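# Stand folding table in blue tape, park cart in yellow bay

## Task

Set the folding table upright on its feet near the wall so that every part of it lies within the blue tape and none of it extends over the tape. Move the utility cart into the yellow bay so that each of its four wheels sits inside the tape and none rests on it. At the end the coffee table must still be standing upright, the robot must not have toppled or be left leaning, and both results must hold without the robot holding anything in place.

## Robot and tools

Robot: a Hello Robot Stretch 4 with a single arm. It has an omni-wheel base, a lift that rides up a mast, an arm that telescopes forward, a three-joint wrist (yaw, pitch, roll) and a two-finger gripper. It stands roughly 1.6 m tall, and the edge of its base is never more than 0.23 m from the base origin. Its four cameras are head_camera (420x560 pinhole), head_left_camera and head_right_camera (420x672 fisheye each) and wrist_camera (616x392 pinhole). Loose objects can occasionally be nudged by outside disturbances.

Frames: the base frame sits on the floor beneath the centre of the base, with x forward, y to the left and z up. hand_pose is reported in this frame and marks the point halfway between the fingers, 0.015 m back from the tips. When all wrist joints are at zero, the hand axes line up with the base axes. The printed hand position may not be exact. The odometry frame is wherever the base frame was when the scene began.

execute_actions: arguments are actions (a list holding exactly one action, or an empty list to only read state and images) and cameras (a list drawn from head_camera, head_left_camera, head_right_camera, wrist_camera, all; omitted, null or ["all"] returns every camera, [] returns none, and an unrecognised name rejects the call). An action contains base, joints or both, with optional pace and contact_limits, or else end_of_arm by itself. All parts of an action begin at once and may finish at different moments. One action runs for at most 15 s.
- base: a single command, given as an offset relative to where the base last measured itself in the most recent state report. translate_m is straight travel in metres, forward positive, -2 to 2. strafe_m is sideways travel in metres, left positive, -2 to 2. rotate_rad is an on-the-spot turn in radians, counter-clockwise positive, -3.2 to 3.2.
- joints: absolute targets, one number per joint name. lift_m 0 to 1.2 m (tolerance 0.004); arm_m 0 to 0.55 m extension (0.004); wrist_yaw_rad -1.134 to 4.276 (0 points ahead, positive turns left, 3.14 is folded back, and past 3.4 the arm may obstruct it; 0.02); wrist_pitch_rad -1.117 to 4.259 (0 is level, 1.57 points down; 0.05); wrist_roll_rad -1.117 to 4.259 (0 keeps the fingers level, positive turns clockwise when viewed from behind; 0.02); gripper_m 0 to 0.08 m finger gap (0.002). A joint target outside its range is clamped and the result reports that; any other bad key or value refuses the whole call and nothing moves.
- pace: "slow", "default", "fast" or "max". Base top speeds are 0.1, 0.3, 0.4, 0.6 m/s and 1, 2, 3, 4 rad/s respectively; with the lift above 0.2 these shrink, reaching 0.3 m/s and 1 rad/s at lift_m 1.2.
- contact_limits: {"arm_m": value}, 0 (gentlest) to 0.75 (firmest), default 0.5; the arm halts on contact beyond that.
- end_of_arm: "enable_torque" reactivates any wrist or gripper motor that shut off.
Anything not mentioned in an action may still be driving toward its previous target. If one call reports a stop, the remaining execute_actions, wait and finished_scene calls in that same reply are skipped.

wait: seconds, 0 to 10; nothing new is commanded and it returns state and images.
zoom_image: camera plus region [x0, y0, x1, y1] in pixels from the top-left corner, up to 504 by 504; only cameras that delivered full images in the latest result can be zoomed.
finished_scene: scene is the current scene number; it ends the scene permanently once the last command has been held and reports success. Always reply with a tool call, since a reply without one ends the session.

Results: the pictures line lists the cameras in image order. base_status and joint_status give how each commanded motion ended: done (for the base, wheels turned the full amount even if slipping), off_target (stopped short, maybe still pushing), contact_stop_at_<key> (met resistance; that part goes slack), limit_stop_at_<name> (own_body means self-collision risk; tilt means leaning over 6 degrees, after which lift, arm and wheels go slack and ignore commands), time_out, torque_fault (motor limp until enable_torque). on_its_own reports things not commanded, such as held targets and efforts outside their rest range. lidar_m lists 12 distances in metres, one per 30-degree sector starting straight ahead and going counter-clockwise (4th left, 7th behind, 10th right); "-" means nothing seen or closer than 0.25 m; it sees from about 0.15 m up and misses clear objects and thin legs. wrist_depth_mm is a 7x7 grid of median depths, 100 to 2000 mm. base_odometry counts wheel turns only; if turned_by_wheels and turned_by_imu differ by over about 0.1 rad, the base likely hit something or slipped. base_tilt in degrees (forward and right positive) has a fixed bias up to about 1.5. motor_effort is percent of maximum, bracket value is the peak; wheels are positive when turning the base right.

Gripping: command a gap smaller than the object; off_target afterwards means something is held. Holding effort over about 50 for long faults the gripper and can drop the load.

Cautions: at scene start, unfold the wrist by sending lift_m 0.4 with wrist_yaw_rad 0 in one action. Avoid driving or turning with over 1 kg in the gripper and arm_m above 0.2, especially at fast paces. Steady pushes or pulls, a high gripper or a high contact limit can tip the robot. Pressing the gripper into things during base or arm moves, or a level gripper carrying more than about 2.7 kg, trips wrist torque faults. Avoid drops, slams and hard impacts, and keep the coffee table upright. Shorter robot motion time is better.

Each tool is called after "Request:" by a JSON object that holds its "name" and its "arguments", one argument or row to a line.

## Session

Request:
{"name": "execute_actions", "arguments": {
  "actions": []
}}

Scene clock: 0.00 s.
base_odometry: x=+0.000 y=+0.000 heading=+0.000 (m, m, rad; odometry frame)
turned_by_wheels: +0.000 (rad since the last result)
turned_by_imu: +0.000 (rad since the last result)
base_tilt: forward=+0.7 right=+1.3 (deg)
lidar_m: 0.85 1.01 1.59 1.08 1.32 1.62 1.63 1.19 0.96 0.99 1.05 0.86
base_status: not commanded
joint_positions: lift_m=+0.188 arm_m=+0.001 wrist_yaw_rad=+3.048 wrist_pitch_rad=-0.005 wrist_roll_rad=-0.017 gripper_m=+0.040
joint_status: not commanded
motor_effort: lift_m=+22 arm_m=-1 wrist_yaw_rad=+0 wrist_pitch_rad=-9 wrist_roll_rad=+1 gripper_m=+0 wheel_0=-1 wheel_1=+0 wheel_2=+0 (%)
hand_pose: x=-0.0321 y=+0.1069 z=+0.3670 quat_wxyz=(+0.047, +0.002, -0.009, +0.999) (m; base frame)
wrist_depth_mm: - 145 1921 1863 1808 1808 1756 / - 143 1921 1863 1756 1756 1756 / 111 142 1863 1808 1808 1708 1708 / 134 154 1808 1808 1808 1708 1708 / 1464 1863 1863 1756 1756 1708 1661 / 1464 1708 1756 1756 1661 1708 1661 / 1060 124 157 1060 133 1366 1397
pictures: head_camera, head_left_camera, head_right_camera, wrist_camera
Images, in order (width x height): head_camera 420x560, head_left_camera 420x672, head_right_camera 420x672, wrist_camera 616x392.

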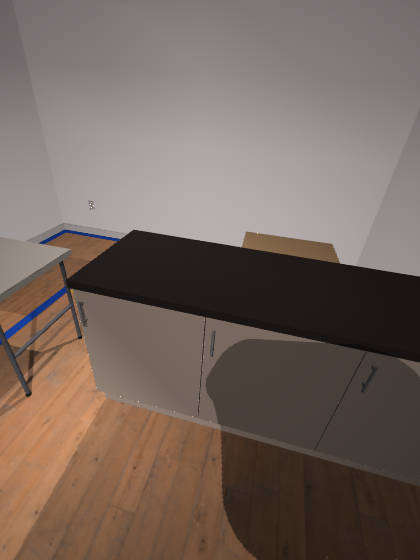

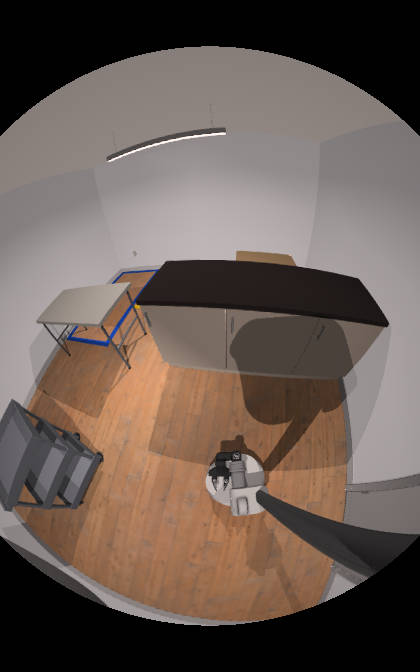

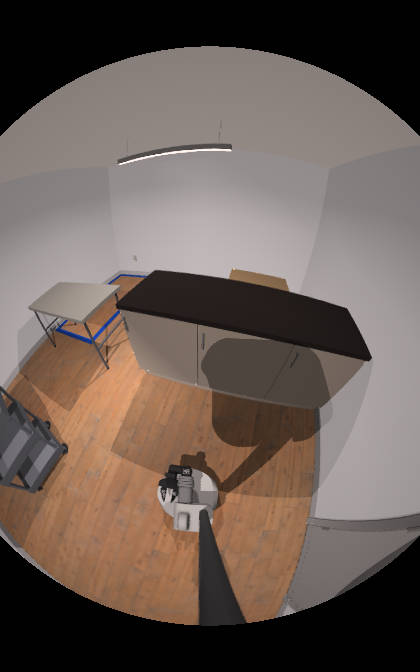

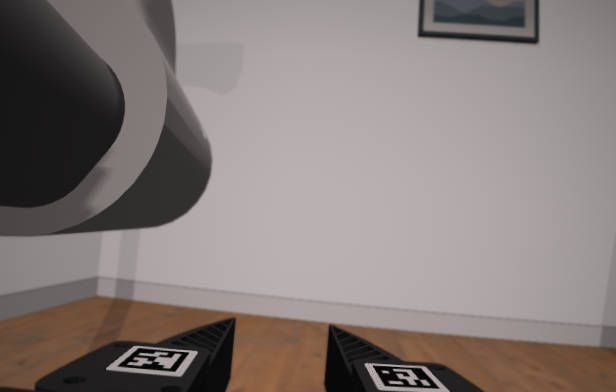

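Request:
{"name": "execute_actions", "arguments": {
  "actions": [
    {"base":{"rotate_rad":0.9},"joints":{"lift_m":0.4,"wrist_yaw_rad":0}}
  ]
}}

Request:
{"name": "execute_actions", "arguments": {
  "actions": [
    {"base":{"rotate_rad":1.2}}
  ]
}}

Request:
{"name": "execute_actions", "arguments": {
  "actions": [
    {"base":{"rotate_rad":1.6}}
  ]
}}

Scene clock: 10.63 s.
base_odometry: x=+0.000 y=+0.000 heading=+0.900 (m, m, rad; odometry frame)
turned_by_wheels: +0.900 (rad since the last result)
turned_by_imu: +0.910 (rad since the last result)
base_tilt: forward=+0.7 right=+1.3 (deg)
lidar_m: 1.44 1.07 1.19 1.65 1.63 1.35 1.00 0.98 1.05 0.89 0.87 0.93
base_status: done
joint_positions: lift_m=+0.400 arm_m=+0.001 wrist_yaw_rad=+0.001 wrist_pitch_rad=-0.005 wrist_roll_rad=-0.017 gripper_m=+0.040
joint_status: all done
motor_effort: lift_m=+26(29) arm_m=-1(1) wrist_yaw_rad=-2(9) wrist_pitch_rad=-9(8) wrist_roll_rad=+1(0) gripper_m=+0(0) wheel_0=-2(5) wheel_1=-1(5) wheel_2=-1(10) (%)
hand_pose: x=+0.3842 y=-0.0873 z=+0.5789 quat_wxyz=(+1.000, -0.009, -0.002, +0.000) (m; base frame)
wrist_depth_mm: - - - - - - - / - - - - - - - / - - - - - 878 723 / - - - - - 878 715 / - - - - - 854 707 / - - - - - 831 691 / 1537 124 157 1576 133 798 676
pictures: head_camera, head_left_camera, head_right_camera, wrist_camera
Images, in order (width x height): head_camera 420x560, head_left_camera 420x672, head_right_camera 420x672, wrist_camera 616x392.

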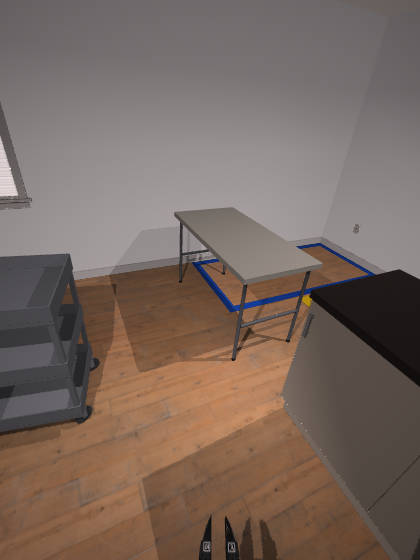

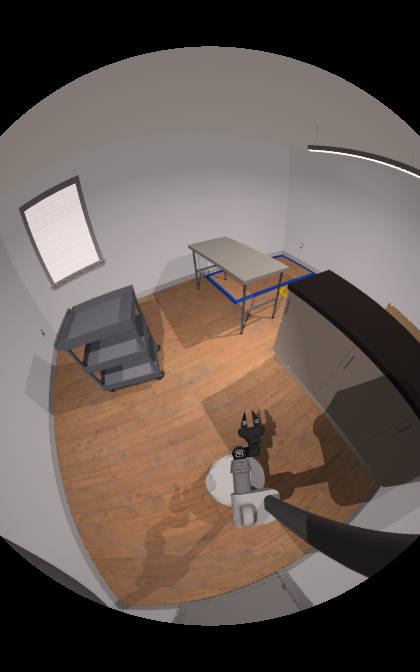

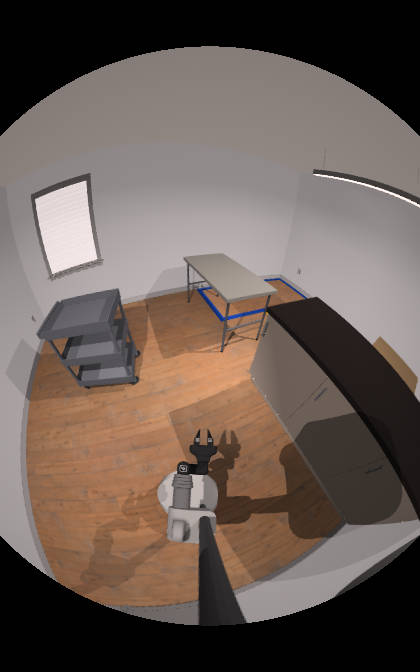

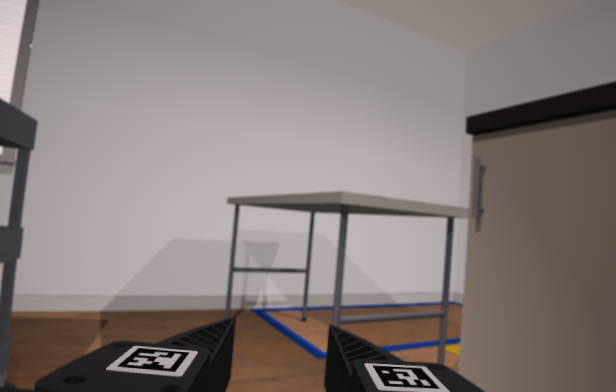

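Scene clock: 12.47 s.
base_odometry: x=+0.000 y=+0.000 heading=+2.099 (m, m, rad; odometry frame)
turned_by_wheels: +1.200 (rad since the last result)
turned_by_imu: +1.214 (rad since the last result)
base_tilt: forward=+0.7 right=+1.3 (deg)
lidar_m: 1.33 1.61 1.62 1.16 0.98 0.98 1.03 0.87 0.86 1.01 1.59 1.08
base_status: done
joint_positions: lift_m=+0.400 arm_m=+0.001 wrist_yaw_rad=+0.000 wrist_pitch_rad=-0.005 wrist_roll_rad=-0.017 gripper_m=+0.040
joint_status: not commanded
motor_effort: lift_m=+24(26) arm_m=-1(1) wrist_yaw_rad=-2(2) wrist_pitch_rad=-9(12) wrist_roll_rad=+0(0) gripper_m=+0(0) wheel_0=-3(7) wheel_1=-1(7) wheel_2=-1(11) (%)
hand_pose: x=+0.3841 y=-0.0874 z=+0.5790 quat_wxyz=(+1.000, -0.009, -0.002, +0.000) (m; base frame)
wrist_depth_mm: 1308 1499 1921 - - - - / 1308 1537 1921 - - - - / 1308 1576 1921 - - 946 768 / 1336 1537 1863 - - - - / 1336 1576 1863 - - - - / 1336 1537 1863 - - 878 741 / 1308 124 158 1576 133 1366 1983
pictures: head_camera, head_left_camera, head_right_camera, wrist_camera
Images, in order (width x height): head_camera 420x560, head_left_camera 420x672, head_right_camera 420x672, wrist_camera 616x392.

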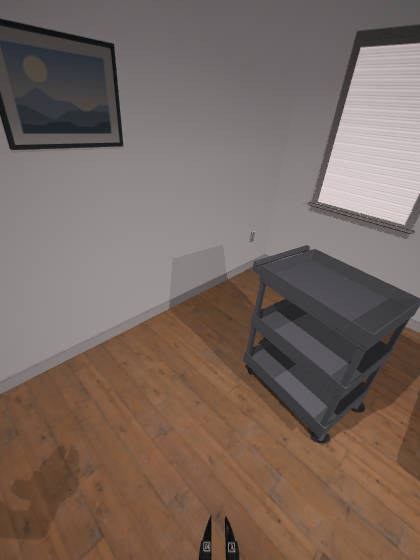

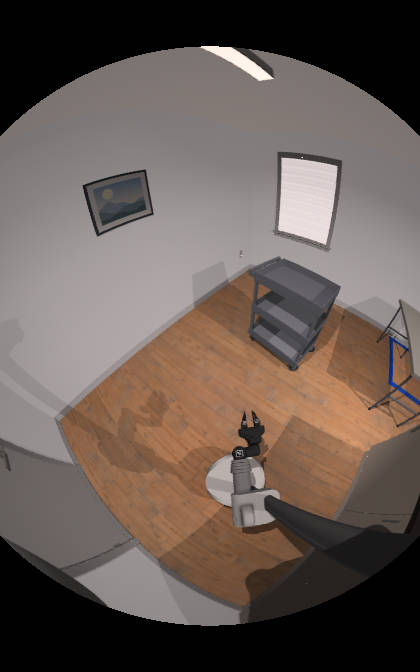

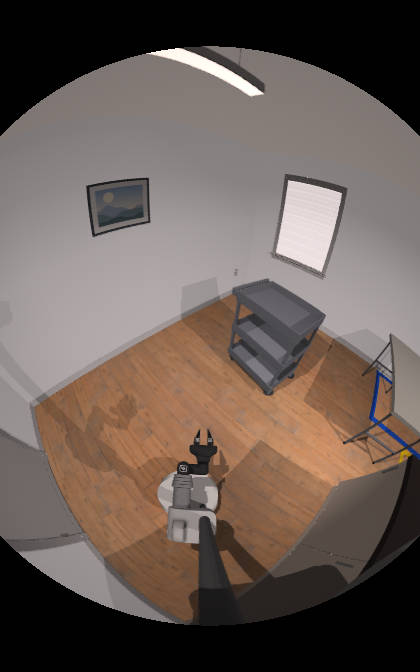

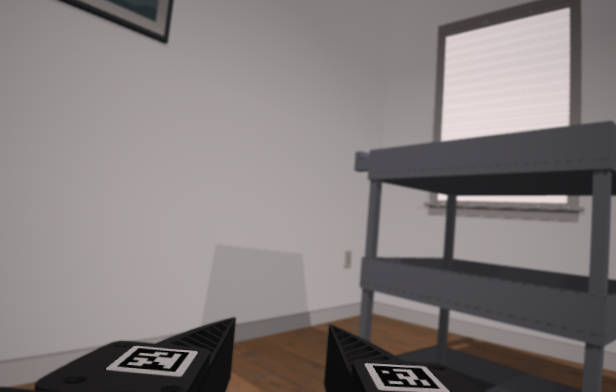

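Scene clock: 14.53 s.
base_odometry: x=+0.000 y=+0.000 heading=-2.584 (m, m, rad; odometry frame)
turned_by_wheels: +1.600 (rad since the last result)
turned_by_imu: +1.620 (rad since the last result)
base_tilt: forward=+0.7 right=+1.3 (deg)
lidar_m: 1.12 0.98 0.99 1.01 0.89 0.89 1.06 1.76 1.09 1.38 1.60 1.60
base_status: done
joint_positions: lift_m=+0.400 arm_m=+0.001 wrist_yaw_rad=+0.000 wrist_pitch_rad=-0.005 wrist_roll_rad=-0.017 gripper_m=+0.040
joint_status: not commanded
motor_effort: lift_m=+24(24) arm_m=-2(1) wrist_yaw_rad=-3(2) wrist_pitch_rad=-9(6) wrist_roll_rad=+1(2) gripper_m=+0(0) wheel_0=-2(5) wheel_1=-1(7) wheel_2=+0(11) (%)
hand_pose: x=+0.3842 y=-0.0874 z=+0.5790 quat_wxyz=(+1.000, -0.009, -0.002, +0.000) (m; base frame)
wrist_depth_mm: 759 891 1060 1336 1708 1499 1255 / 759 891 1060 1336 1618 1430 1255 / 768 891 1060 1366 1661 1430 1281 / 768 891 1060 1336 1618 1397 1205 / 768 904 1078 1336 1576 1397 1205 / 768 904 1042 1336 1576 1366 1182 / 759 124 158 1281 133 1308 1160
pictures: head_camera, head_left_camera, head_right_camera, wrist_camera
Images, in order (width x height): head_camera 420x560, head_left_camera 420x672, head_right_camera 420x672, wrist_camera 616x392.

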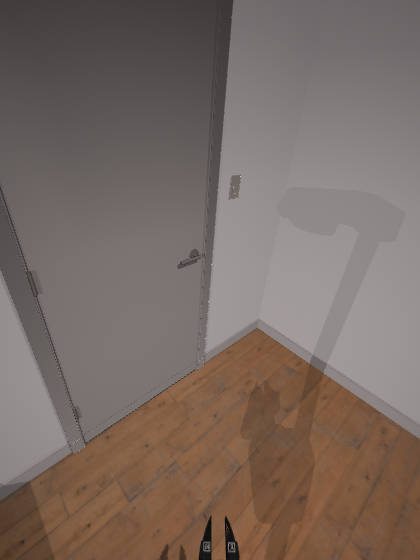

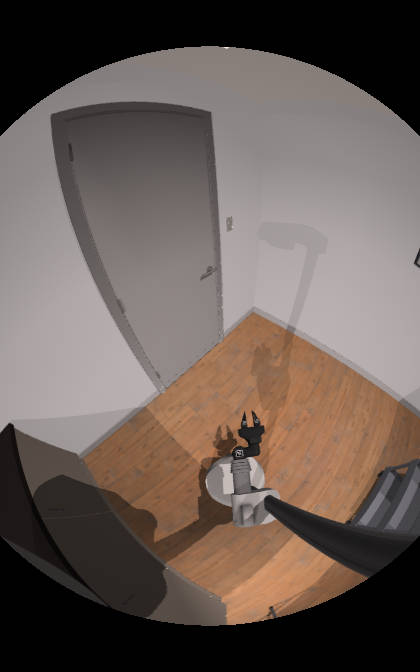

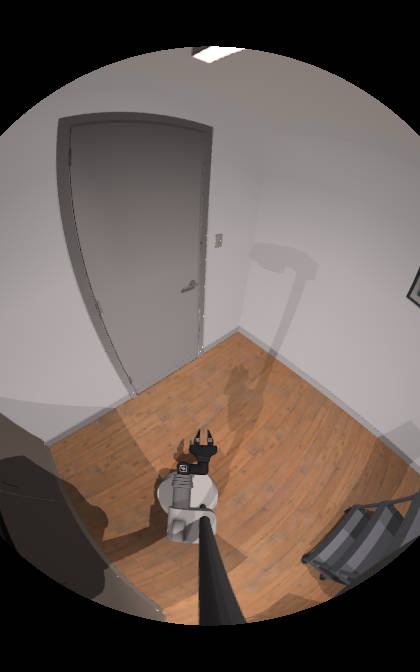

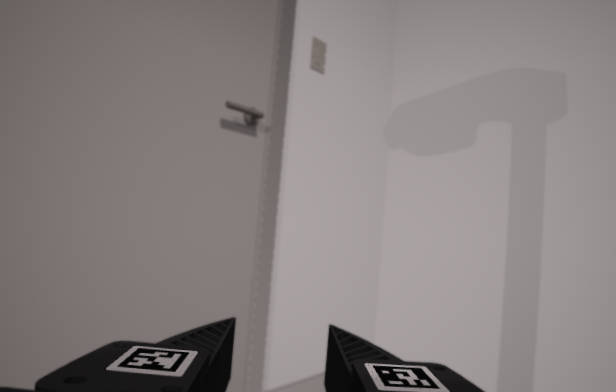

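Request:
{"name": "execute_actions", "arguments": {
  "actions": [
    {"base":{"rotate_rad":2.32}}
  ],
  "cameras": []
}}

Request:
{"name": "execute_actions", "arguments": {
  "actions": [
    {"base":{"strafe_m":0.7},"joints":{"wrist_yaw_rad":3.0,"lift_m":0.3}}
  ],
  "cameras": ["head_camera","head_left_camera"]
}}

Scene clock: 26.40 s.
base_odometry: x=+0.000 y=+0.000 heading=-0.264 (m, m, rad; odometry frame)
turned_by_wheels: +2.320 (rad since the last result)
turned_by_imu: +2.348 (rad since the last result)
base_tilt: forward=+0.7 right=+1.3 (deg)
lidar_m: 0.86 0.91 1.45 1.08 1.13 1.72 1.60 1.37 1.03 0.98 1.03 0.91
base_status: done
joint_positions: lift_m=+0.400 arm_m=+0.001 wrist_yaw_rad=+0.000 wrist_pitch_rad=-0.005 wrist_roll_rad=-0.017 gripper_m=+0.040
joint_status: not commanded
motor_effort: lift_m=+24(24) arm_m=-2(2) wrist_yaw_rad=-2(1) wrist_pitch_rad=-8(9) wrist_roll_rad=+0(1) gripper_m=+0(1) wheel_0=-2(7) wheel_1=+0(0) wheel_2=+0(8) (%)
hand_pose: x=+0.3842 y=-0.0874 z=+0.5790 quat_wxyz=(+1.000, -0.009, -0.002, +0.000) (m; base frame)
wrist_depth_mm: - - - - - - 1430 / 699 699 707 699 715 1661 1281 / 683 699 691 699 715 715 723 / 676 683 699 699 699 707 707 / 668 683 683 691 699 699 707 / 661 668 683 683 691 683 707 / 661 124 158 668 133 691 691
pictures: none
No camera images: the call's "cameras" was empty. Leave "cameras" out to get every camera's image.

Scene clock: 30.07 s.
base_odometry: x=+0.183 y=+0.676 heading=-0.264 (m, m, rad; odometry frame)
turned_by_wheels: +0.000 (rad since the last result)
turned_by_imu: -0.001 (rad since the last result)
base_tilt: forward=+0.7 right=+1.3 (deg)
lidar_m: 0.87 0.94 1.17 0.45 0.40 0.60 1.61 1.70 1.73 1.67 1.25 0.89
base_status: done
joint_positions: lift_m=+0.300 arm_m=+0.001 wrist_yaw_rad=+2.999 wrist_pitch_rad=-0.005 wrist_roll_rad=-0.017 gripper_m=+0.040
joint_status: all done
motor_effort: lift_m=+18(25) arm_m=-2(2) wrist_yaw_rad=+1(7) wrist_pitch_rad=-10(9) wrist_roll_rad=+1(1) gripper_m=+0(0) wheel_0=+0(10) wheel_1=+0(7) wheel_2=-1(2) (%)
hand_pose: x=-0.0266 y=+0.1167 z=+0.4795 quat_wxyz=(+0.071, +0.002, -0.009, +0.997) (m; base frame)
wrist_depth_mm: 141 220 1808 1863 1921 585 433 / 115 145 1808 1863 1983 634 564 / 119 144 1756 1863 1921 946 866 / 137 191 1808 1863 1863 - - / 1618 1661 1756 1808 1863 549 373 / 1618 1708 1708 1808 1863 1921 359 / 1336 124 158 1397 133 1808 1808
pictures: head_camera, head_left_camera
Images, in order (width x height): head_camera 420x560, head_left_camera 420x672.

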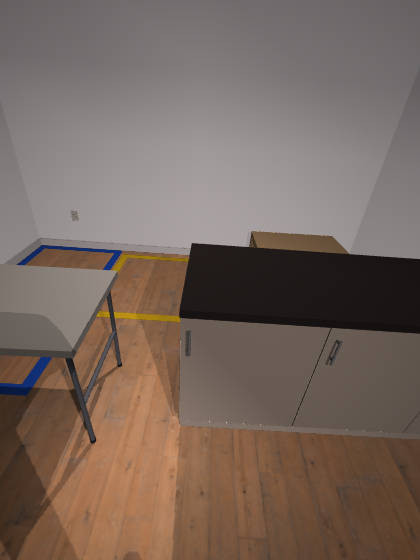

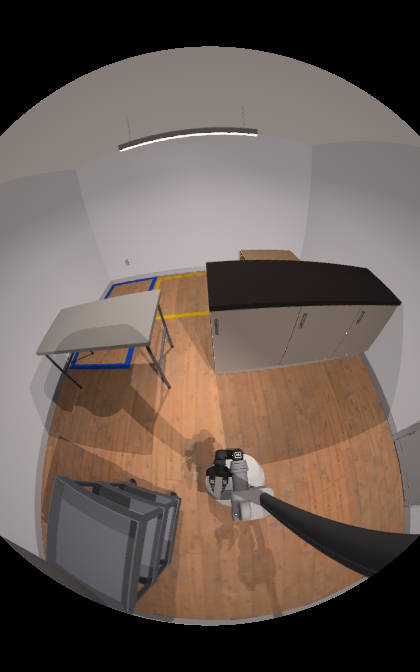

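Request:
{"name": "execute_actions", "arguments": {
  "actions": [
    {"base":{"translate_m":0.44}}
  ],
  "cameras": []
}}

Request:
{"name": "execute_actions", "arguments": {
  "actions": [
    {"base":{"strafe_m":0.35}}
  ],
  "cameras": ["head_camera","head_left_camera"]
}}

Scene clock: 54.63 s.
base_odometry: x=+0.608 y=+0.561 heading=-0.264 (m, m, rad; odometry frame)
turned_by_wheels: +0.000 (rad since the last result)
turned_by_imu: -0.002 (rad since the last result)
base_tilt: forward=+0.7 right=+1.3 (deg)
lidar_m: 0.43 0.67 0.62 1.48 0.77 0.67 2.06 2.11 1.76 1.70 0.63 0.47
base_status: done
joint_positions: lift_m=+0.300 arm_m=+0.001 wrist_yaw_rad=+3.000 wrist_pitch_rad=-0.005 wrist_roll_rad=-0.017 gripper_m=+0.040
joint_status: not commanded
motor_effort: lift_m=+18(18) arm_m=-2(2) wrist_yaw_rad=+0(0) wrist_pitch_rad=-11(11) wrist_roll_rad=+1(1) gripper_m=+0(0) wheel_0=+1(6) wheel_1=+0(1) wheel_2=+0(10) (%)
hand_pose: x=-0.0267 y=+0.1166 z=+0.4795 quat_wxyz=(+0.071, +0.002, -0.009, +0.997) (m; base frame)
wrist_depth_mm: 141 220 - - - - - / 115 145 - - - 778 - / 119 144 - - 991 946 878 / 137 190 - - - - - / - - - - 750 741 750 / 1983 - - - - - - / 1336 124 158 1366 133 1182 1708
pictures: none
No camera images: the call's "cameras" was empty. Leave "cameras" out to get every camera's image.

Scene clock: 57.13 s.
base_odometry: x=+0.699 y=+0.899 heading=-0.265 (m, m, rad; odometry frame)
turned_by_wheels: +0.000 (rad since the last result)
turned_by_imu: -0.001 (rad since the last result)
base_tilt: forward=+0.7 right=+1.3 (deg)
lidar_m: 0.49 0.39 0.54 1.64 1.74 0.54 0.56 2.14 2.10 1.74 0.62 0.51
base_status: done
joint_positions: lift_m=+0.300 arm_m=+0.001 wrist_yaw_rad=+3.000 wrist_pitch_rad=-0.005 wrist_roll_rad=-0.017 gripper_m=+0.040
joint_status: not commanded
motor_effort: lift_m=+19(19) arm_m=-2(2) wrist_yaw_rad=+0(1) wrist_pitch_rad=-7(8) wrist_roll_rad=+0(0) gripper_m=+0(0) wheel_0=-1(8) wheel_1=+0(10) wheel_2=-1(1) (%)
hand_pose: x=-0.0267 y=+0.1166 z=+0.4794 quat_wxyz=(+0.071, +0.002, -0.009, +0.997) (m; base frame)
wrist_depth_mm: 141 220 - - - - - / 115 145 759 691 699 - 1983 / 119 144 - 1118 1042 - 1983 / 137 190 - - - - 1921 / 1983 - 683 683 668 - 1921 / 1921 - - - - - 1921 / 1366 124 158 976 133 1661 1708
pictures: head_camera, head_left_camera
Images, in order (width x height): head_camera 420x560, head_left_camera 420x672.

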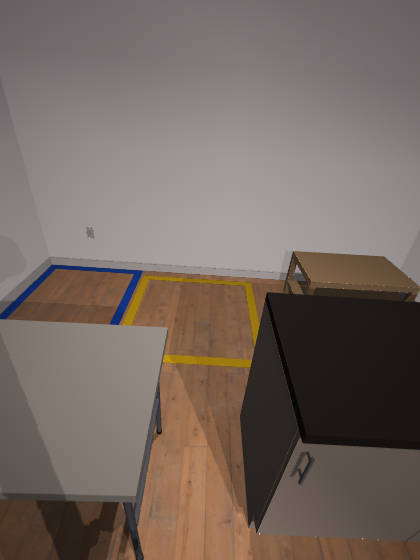

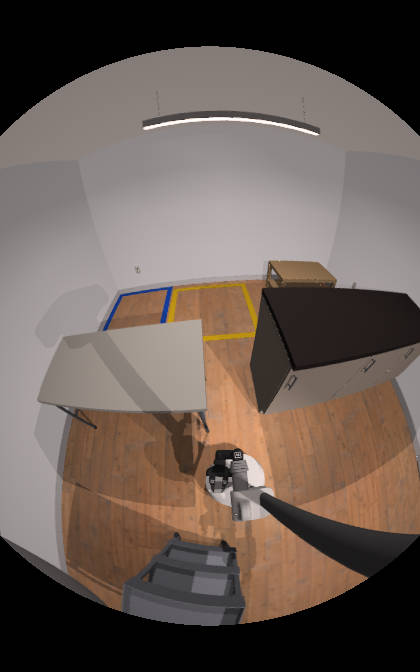

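Request:
{"name": "execute_actions", "arguments": {
  "actions": [
    {"base":{"strafe_m":0.27},"joints":{"lift_m":0.15}}
  ],
  "cameras": []
}}

Request:
{"name": "execute_actions", "arguments": {
  "actions": [
    {"base":{"translate_m":0.35},"pace":"slow"}
  ],
  "cameras": ["head_camera","head_left_camera"]
}}

Scene clock: 74.43 s.
base_odometry: x=+0.770 y=+1.159 heading=-0.265 (m, m, rad; odometry frame)
turned_by_wheels: +0.000 (rad since the last result)
turned_by_imu: -0.001 (rad since the last result)
base_tilt: forward=+0.7 right=+1.4 (deg)
lidar_m: 0.37 0.38 0.53 1.37 1.45 0.50 0.48 0.56 2.39 1.76 0.68 0.37
base_status: done
joint_positions: lift_m=+0.150 arm_m=+0.001 wrist_yaw_rad=+3.000 wrist_pitch_rad=-0.005 wrist_roll_rad=-0.017 gripper_m=+0.040
joint_status: all done
motor_effort: lift_m=+18(19) arm_m=-2(2) wrist_yaw_rad=-1(1) wrist_pitch_rad=-9(12) wrist_roll_rad=+1(1) gripper_m=+0(0) wheel_0=-1(9) wheel_1=-1(7) wheel_2=-1(3) (%)
hand_pose: x=-0.0267 y=+0.1166 z=+0.3295 quat_wxyz=(+0.071, +0.002, -0.009, +0.997) (m; base frame)
wrist_depth_mm: 141 221 798 820 - - 1661 / 115 145 1138 1205 - - 1618 / 119 144 640 - - - 1618 / 137 190 1255 - - - 1576 / 1983 - - - - - 1537 / 621 831 991 1464 - 1863 1537 / 621 124 158 615 133 1229 1281
pictures: none
No camera images: the call's "cameras" was empty. Leave "cameras" out to get every camera's image.

Scene clock: 79.20 s.
base_odometry: x=+1.108 y=+1.068 heading=-0.265 (m, m, rad; odometry frame)
turned_by_wheels: +0.000 (rad since the last result)
turned_by_imu: -0.002 (rad since the last result)
base_tilt: forward=+0.6 right=+1.3 (deg)
lidar_m: 0.25 0.25 0.25 0.34 1.43 1.96 0.85 2.51 2.42 0.52 0.53 0.25
base_status: done
joint_positions: lift_m=+0.150 arm_m=+0.001 wrist_yaw_rad=+3.000 wrist_pitch_rad=-0.005 wrist_roll_rad=-0.017 gripper_m=+0.040
joint_status: not commanded
motor_effort: lift_m=+17(18) arm_m=-2(2) wrist_yaw_rad=-1(1) wrist_pitch_rad=-9(9) wrist_roll_rad=+0(0) gripper_m=+0(0) wheel_0=+5(5) wheel_1=+0(4) wheel_2=-6(10) (%)
hand_pose: x=-0.0267 y=+0.1166 z=+0.3295 quat_wxyz=(+0.071, +0.002, -0.009, +0.997) (m; base frame)
wrist_depth_mm: 141 221 - - - - 1661 / 115 145 1138 - - - 1661 / 119 144 1618 - - - 1618 / 137 190 1255 - - - 1576 / - - - - - - 1537 / 1366 976 976 1661 - 1808 1537 / 960 124 158 976 133 1255 1308
pictures: head_camera, head_left_camera
Images, in order (width x height): head_camera 420x560, head_left_camera 420x672.

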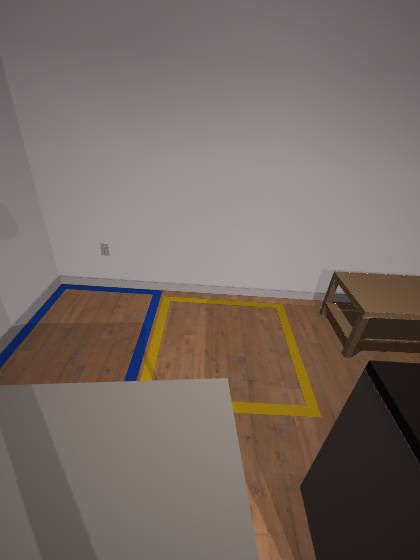

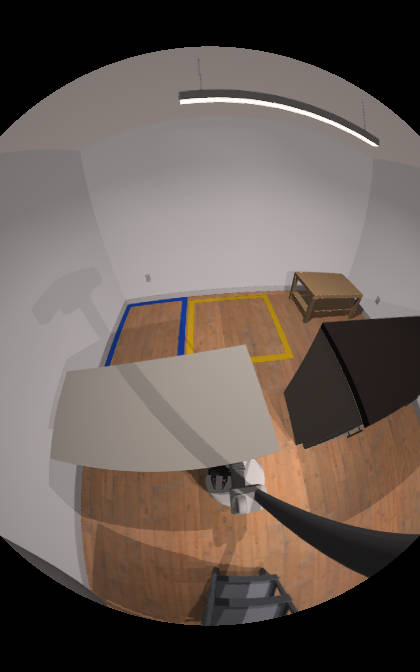

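Request:
{"name": "execute_actions", "arguments": {
  "actions": [
    {"base":{"translate_m":0.2},"pace":"slow"}
  ]
}}

Scene clock: 88.10 s.
base_odometry: x=+1.300 y=+1.016 heading=-0.265 (m, m, rad; odometry frame)
turned_by_wheels: +0.000 (rad since the last result)
turned_by_imu: -0.002 (rad since the last result)
base_tilt: forward=+0.7 right=+1.3 (deg)
lidar_m: 0.25 0.25 0.25 0.25 1.44 1.95 1.07 2.69 2.42 0.51 0.25 0.25
base_status: done
joint_positions: lift_m=+0.150 arm_m=+0.001 wrist_yaw_rad=+3.000 wrist_pitch_rad=-0.005 wrist_roll_rad=-0.017 gripper_m=+0.040
joint_status: not commanded
motor_effort: lift_m=+17(18) arm_m=-2(2) wrist_yaw_rad=-1(1) wrist_pitch_rad=-8(8) wrist_roll_rad=+1(1) gripper_m=+0(0) wheel_0=+4(8) wheel_1=+1(4) wheel_2=-7(9) (%)
hand_pose: x=-0.0267 y=+0.1166 z=+0.3295 quat_wxyz=(+0.071, +0.002, -0.009, +0.997) (m; base frame)
wrist_depth_mm: 141 220 - - - - 1661 / 115 145 1229 - - - 1708 / 119 144 1808 - - - 1618 / 136 190 1229 - - - 1576 / - - - - - - 1576 / 1366 1281 1160 1756 1983 1863 1537 / 946 124 158 976 133 1255 1281
pictures: head_camera, head_left_camera, head_right_camera, wrist_camera
Images, in order (width x height): head_camera 420x560, head_left_camera 420x672, head_right_camera 420x672, wrist_camera 616x392.

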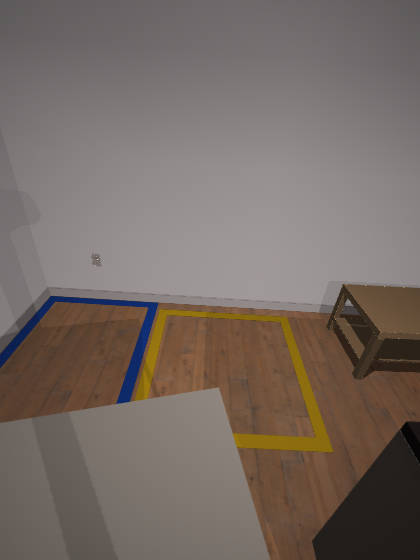

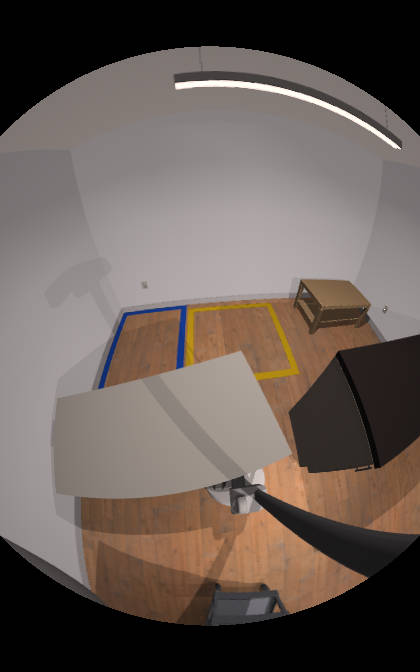

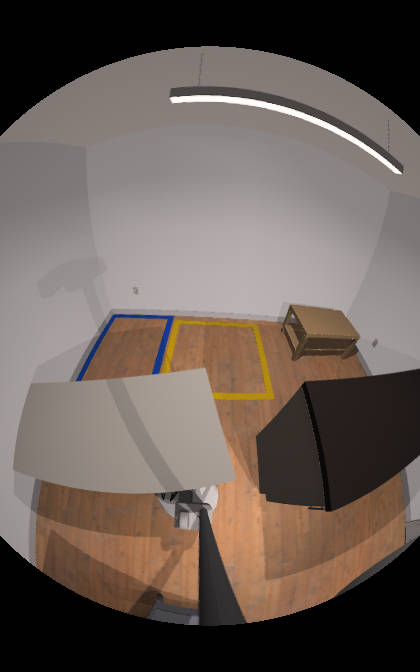

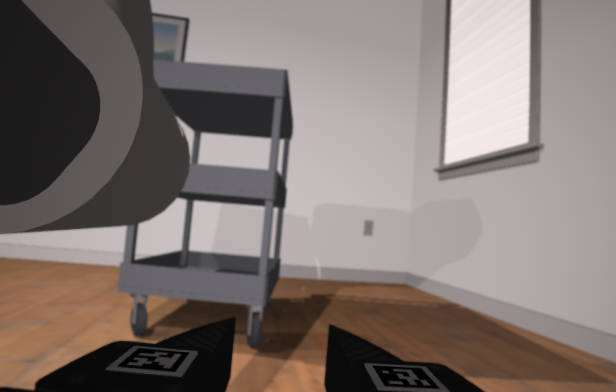

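It is rotating as intended. Continuing the push.

Request:
{"name": "execute_actions", "arguments": {
  "actions": [
    {"base":{"translate_m":0.35},"pace":"slow"}
  ],
  "cameras": ["head_camera","head_left_camera"]
}}

Scene clock: 101.27 s.
base_odometry: x=+1.638 y=+0.924 heading=-0.265 (m, m, rad; odometry frame)
turned_by_wheels: +0.000 (rad since the last result)
turned_by_imu: -0.003 (rad since the last result)
base_tilt: forward=+0.6 right=+1.3 (deg)
lidar_m: 0.25 0.25 0.25 0.25 0.25 1.98 1.38 3.08 0.54 0.25 0.25 0.25
base_status: done
joint_positions: lift_m=+0.150 arm_m=+0.001 wrist_yaw_rad=+3.000 wrist_pitch_rad=-0.005 wrist_roll_rad=-0.017 gripper_m=+0.040
joint_status: not commanded
motor_effort: lift_m=+18(17) arm_m=-2(2) wrist_yaw_rad=-1(1) wrist_pitch_rad=-7(10) wrist_roll_rad=+1(1) gripper_m=+0(0) wheel_0=+6(10) wheel_1=+3(4) wheel_2=-8(15) (%)
hand_pose: x=-0.0267 y=+0.1166 z=+0.3295 quat_wxyz=(+0.071, +0.002, -0.009, +0.997) (m; base frame)
wrist_depth_mm: 141 221 - - - - 569 / 115 145 - - - - 1618 / 119 145 1921 - - - 1618 / 137 190 - - - - 1576 / - - - - - - 1537 / 1397 1499 1537 1808 1983 1808 1537 / 946 124 158 960 133 1255 1308
pictures: head_camera, head_left_camera
Images, in order (width x height): head_camera 420x560, head_left_camera 420x672.

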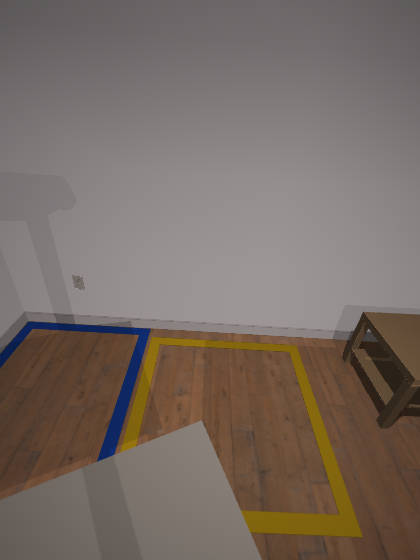

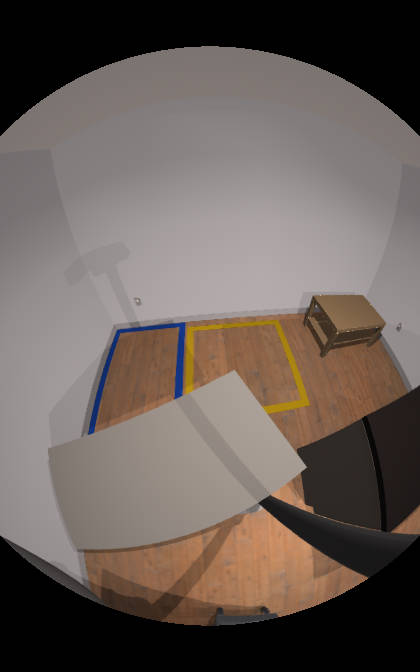

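Request:
{"name": "execute_actions", "arguments": {
  "actions": [
    {"base":{"translate_m":0.25},"pace":"slow"}
  ]
}}

Scene clock: 109.30 s.
base_odometry: x=+1.879 y=+0.859 heading=-0.265 (m, m, rad; odometry frame)
turned_by_wheels: +0.000 (rad since the last result)
turned_by_imu: -0.002 (rad since the last result)
base_tilt: forward=+0.7 right=+1.4 (deg)
lidar_m: 0.25 0.25 0.25 0.25 0.25 0.25 1.67 0.75 0.54 0.25 0.25 0.25
base_status: done
joint_positions: lift_m=+0.150 arm_m=+0.001 wrist_yaw_rad=+3.000 wrist_pitch_rad=-0.005 wrist_roll_rad=-0.017 gripper_m=+0.040
joint_status: not commanded
motor_effort: lift_m=+17(17) arm_m=-2(2) wrist_yaw_rad=+0(1) wrist_pitch_rad=-10(9) wrist_roll_rad=+0(1) gripper_m=+0(0) wheel_0=+4(11) wheel_1=+4(1) wheel_2=-9(14) (%)
hand_pose: x=-0.0267 y=+0.1166 z=+0.3295 quat_wxyz=(+0.071, +0.002, -0.009, +0.997) (m; base frame)
wrist_depth_mm: 141 220 - - - 585 559 / 115 145 - - - - 741 / 119 144 1921 - - - 1464 / 137 190 - - - - 1464 / - - - - - - 1430 / 1366 1537 1661 1863 1983 1863 1499 / 960 124 158 991 133 1255 1229
pictures: head_camera, head_left_camera, head_right_camera, wrist_camera
Images, in order (width x height): head_camera 420x560, head_left_camera 420x672, head_right_camera 420x672, wrist_camera 616x392.

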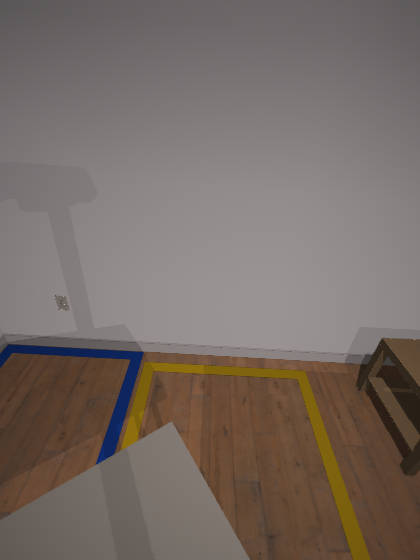

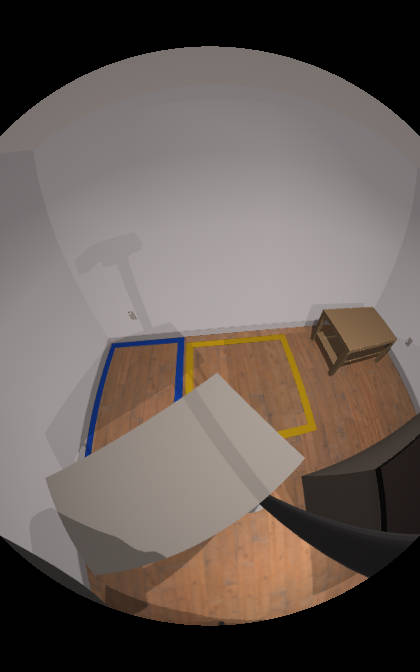

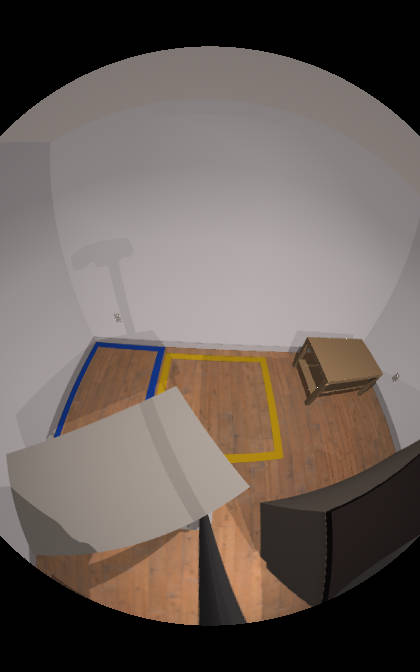

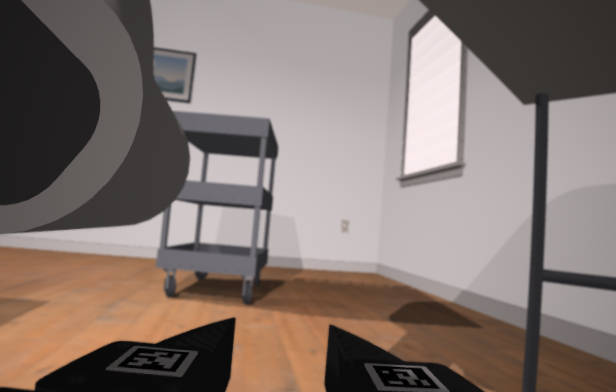

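Request:
{"name": "execute_actions", "arguments": {
  "actions": [
    {"base":{"translate_m":0.4},"pace":"slow"}
  ],
  "cameras": ["head_camera","head_left_camera","head_right_camera"]
}}

Scene clock: 118.13 s.
base_odometry: x=+2.265 y=+0.754 heading=-0.265 (m, m, rad; odometry frame)
turned_by_wheels: +0.000 (rad since the last result)
turned_by_imu: -0.002 (rad since the last result)
base_tilt: forward=+0.6 right=+1.3 (deg)
lidar_m: 0.25 0.25 0.25 0.25 0.25 0.25 2.08 0.75 0.71 1.54 0.25 0.25
base_status: done
joint_positions: lift_m=+0.150 arm_m=+0.001 wrist_yaw_rad=+3.000 wrist_pitch_rad=-0.005 wrist_roll_rad=-0.017 gripper_m=+0.040
joint_status: not commanded
motor_effort: lift_m=+17(18) arm_m=-2(2) wrist_yaw_rad=-2(1) wrist_pitch_rad=-8(8) wrist_roll_rad=+0(0) gripper_m=+0(0) wheel_0=+7(9) wheel_1=+3(7) wheel_2=-5(12) (%)
hand_pose: x=-0.0267 y=+0.1166 z=+0.3295 quat_wxyz=(+0.071, +0.002, -0.009, +0.997) (m; base frame)
wrist_depth_mm: 141 221 - - 603 574 559 / 115 145 - - - 778 741 / 119 145 - - - - 1618 / 137 190 - - - - 1537 / - - - - - 1983 1499 / 1397 1499 1661 1863 1921 1863 1537 / 946 124 158 976 133 1229 1281
pictures: head_camera, head_left_camera, head_right_camera
Images, in order (width x height): head_camera 420x560, head_left_camera 420x672, head_right_camera 420x672.

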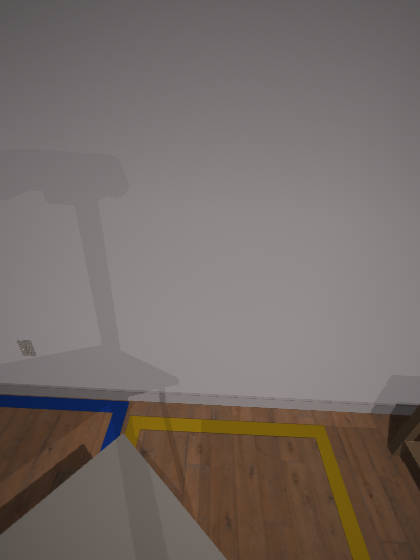

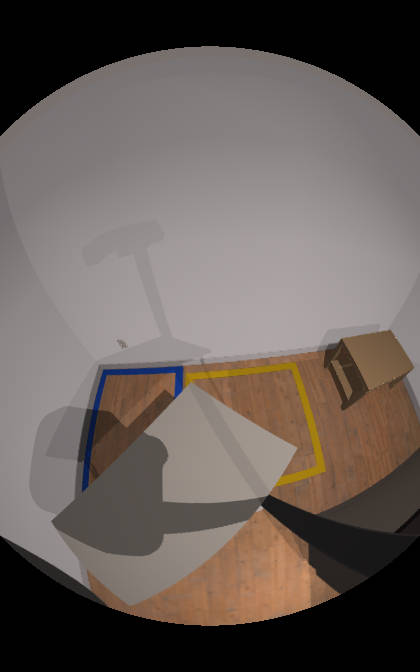

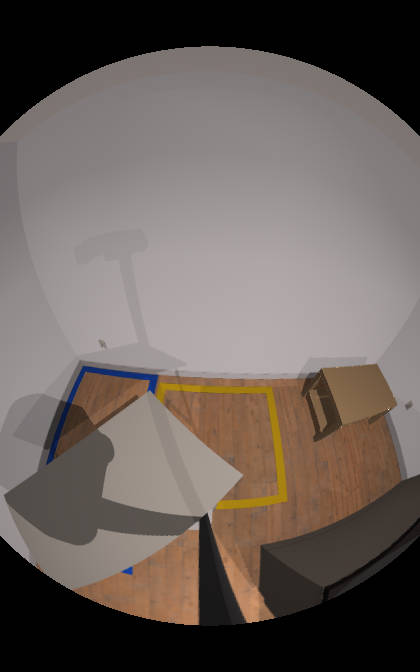

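Request:
{"name": "execute_actions", "arguments": {
  "actions": [
    {"base":{"strafe_m":0.4},"pace":"slow"}
  ],
  "cameras": ["head_camera","head_left_camera","head_right_camera"]
}}

Scene clock: 126.50 s.
base_odometry: x=+2.369 y=+1.140 heading=-0.265 (m, m, rad; odometry frame)
turned_by_wheels: +0.000 (rad since the last result)
turned_by_imu: -0.001 (rad since the last result)
base_tilt: forward=+0.7 right=+1.4 (deg)
lidar_m: 0.25 0.25 0.25 0.25 0.25 0.25 0.26 1.32 1.04 1.54 0.25 0.25
base_status: done
joint_positions: lift_m=+0.150 arm_m=+0.001 wrist_yaw_rad=+3.000 wrist_pitch_rad=-0.005 wrist_roll_rad=-0.017 gripper_m=+0.040
joint_status: not commanded
motor_effort: lift_m=+18(18) arm_m=-2(2) wrist_yaw_rad=-1(1) wrist_pitch_rad=-11(11) wrist_roll_rad=+1(0) gripper_m=+0(0) wheel_0=-6(10) wheel_1=+9(16) wheel_2=-1(6) (%)
hand_pose: x=-0.0267 y=+0.1166 z=+0.3295 quat_wxyz=(+0.071, +0.002, -0.009, +0.997) (m; base frame)
wrist_depth_mm: 141 221 - - 597 580 559 / 115 145 - - 809 1308 1042 / 119 145 - - - 1499 1118 / 137 189 - - - 1499 1118 / - - - - 1983 1366 1078 / 1366 1499 1661 1863 1756 1397 1025 / 946 124 158 976 133 1182 1025
pictures: head_camera, head_left_camera, head_right_camera
Images, in order (width x height): head_camera 420x560, head_left_camera 420x672, head_right_camera 420x672.

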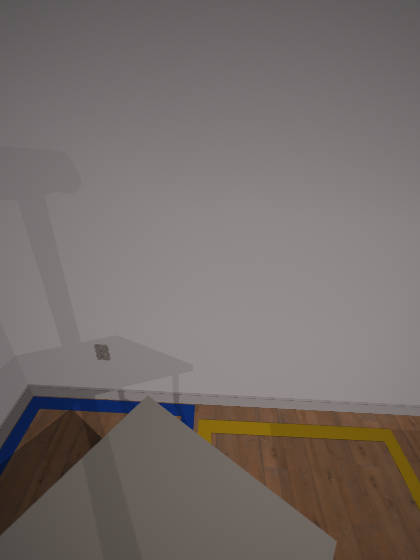

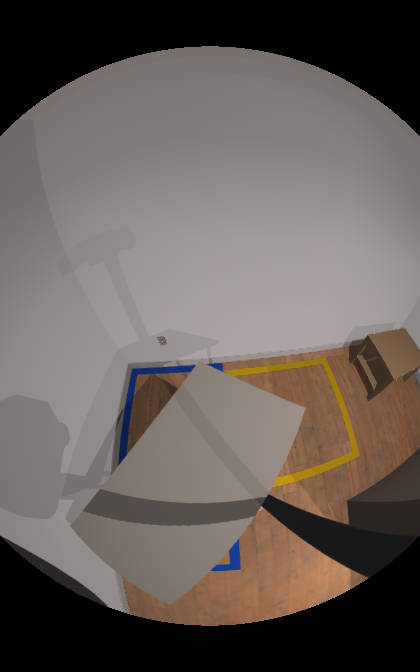

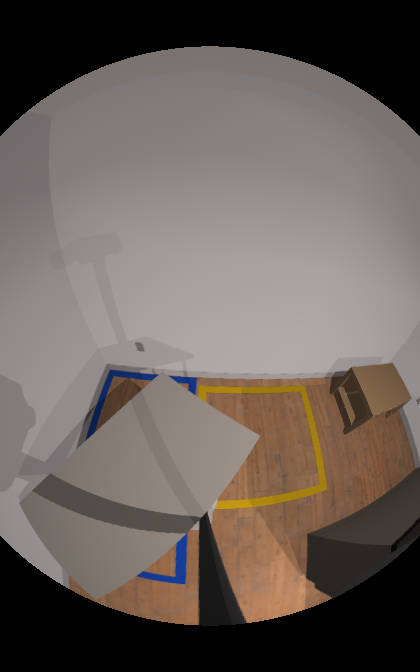

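Request:
{"name": "execute_actions", "arguments": {
  "actions": [
    {"base":{"strafe_m":0.3},"pace":"slow"}
  ],
  "cameras": ["head_left_camera","head_right_camera"]
}}

Scene clock: 141.90 s.
base_odometry: x=+2.447 y=+1.429 heading=-0.264 (m, m, rad; odometry frame)
turned_by_wheels: +0.000 (rad since the last result)
turned_by_imu: -0.007 (rad since the last result)
base_tilt: forward=+0.7 right=+1.4 (deg)
lidar_m: 0.25 0.25 0.25 0.25 0.25 0.25 0.25 2.11 1.31 1.83 0.25 0.25
base_status: done
joint_positions: lift_m=+0.150 arm_m=+0.001 wrist_yaw_rad=+3.000 wrist_pitch_rad=-0.005 wrist_roll_rad=-0.017 gripper_m=+0.040
joint_status: not commanded
motor_effort: lift_m=+17(18) arm_m=-2(2) wrist_yaw_rad=-1(1) wrist_pitch_rad=-10(9) wrist_roll_rad=+1(1) gripper_m=+0(0) wheel_0=-11(15) wheel_1=+16(21) wheel_2=-1(4) (%)
hand_pose: x=-0.0267 y=+0.1166 z=+0.3295 quat_wxyz=(+0.071, +0.002, -0.009, +0.997) (m; base frame)
wrist_depth_mm: 141 220 - 627 591 580 564 / 115 145 - - 1661 1025 759 / 119 144 - - 1537 991 750 / 137 190 - - 1499 991 741 / - - - - 1366 931 723 / 1366 1499 1661 1808 1430 878 654 / 946 124 157 603 133 878 699
pictures: head_left_camera, head_right_camera
Images, in order (width x height): head_left_camera 420x672, head_right_camera 420x672.

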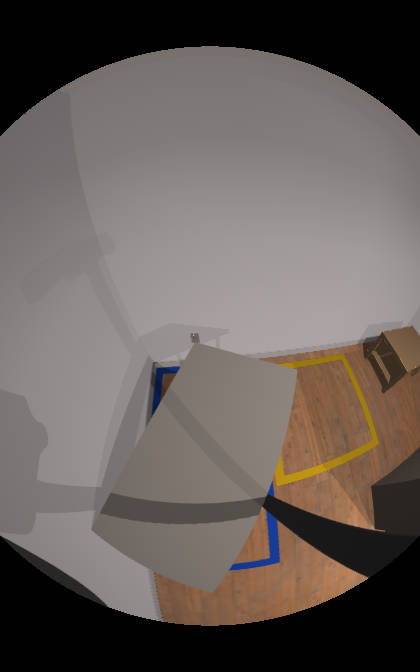

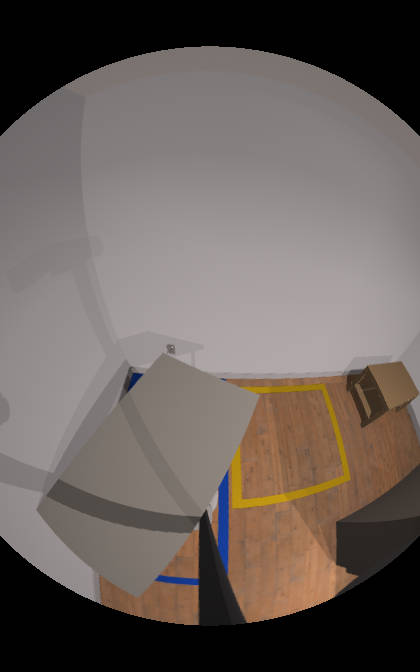

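Request:
{"name": "execute_actions", "arguments": {
  "actions": [
    {"base":{"strafe_m":-0.35}}
  ],
  "cameras": ["head_left_camera","head_right_camera"]
}}

Scene clock: 148.27 s.
base_odometry: x=+2.356 y=+1.091 heading=-0.264 (m, m, rad; odometry frame)
turned_by_wheels: +0.000 (rad since the last result)
turned_by_imu: -0.001 (rad since the last result)
base_tilt: forward=+0.7 right=+1.3 (deg)
lidar_m: 0.35 0.25 0.25 0.25 0.29 0.67 2.03 1.23 0.98 1.52 1.48 1.15
base_status: done
joint_positions: lift_m=+0.150 arm_m=+0.001 wrist_yaw_rad=+3.000 wrist_pitch_rad=-0.005 wrist_roll_rad=-0.017 gripper_m=+0.040
joint_status: not commanded
motor_effort: lift_m=+18(18) arm_m=-2(2) wrist_yaw_rad=-1(1) wrist_pitch_rad=-9(12) wrist_roll_rad=+1(1) gripper_m=+0(1) wheel_0=+0(11) wheel_1=+0(17) wheel_2=+0(2) (%)
hand_pose: x=-0.0267 y=+0.1166 z=+0.3295 quat_wxyz=(+0.071, +0.002, -0.009, +0.997) (m; base frame)
wrist_depth_mm: 141 221 - - - 615 559 / 115 145 - - - 1397 1118 / 119 144 - - - 1499 1182 / 137 190 - - - 1464 1182 / - - - - - 1430 1160 / 1397 1537 1661 1863 1921 1366 1078 / 960 124 158 976 133 1182 1078
pictures: head_left_camera, head_right_camera
Images, in order (width x height): head_left_camera 420x672, head_right_camera 420x672.

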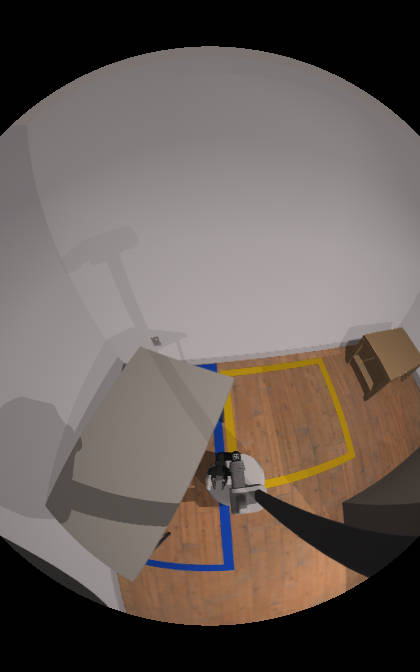

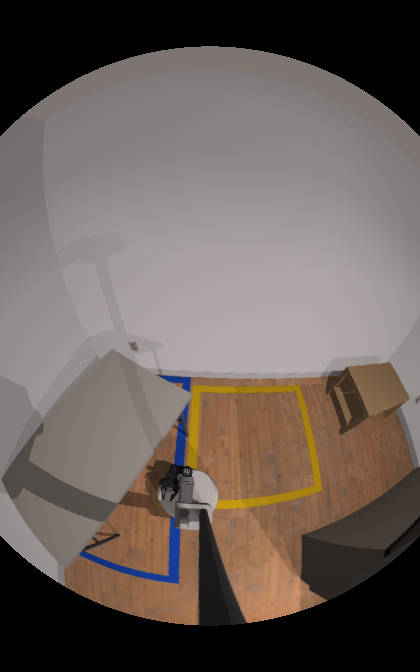

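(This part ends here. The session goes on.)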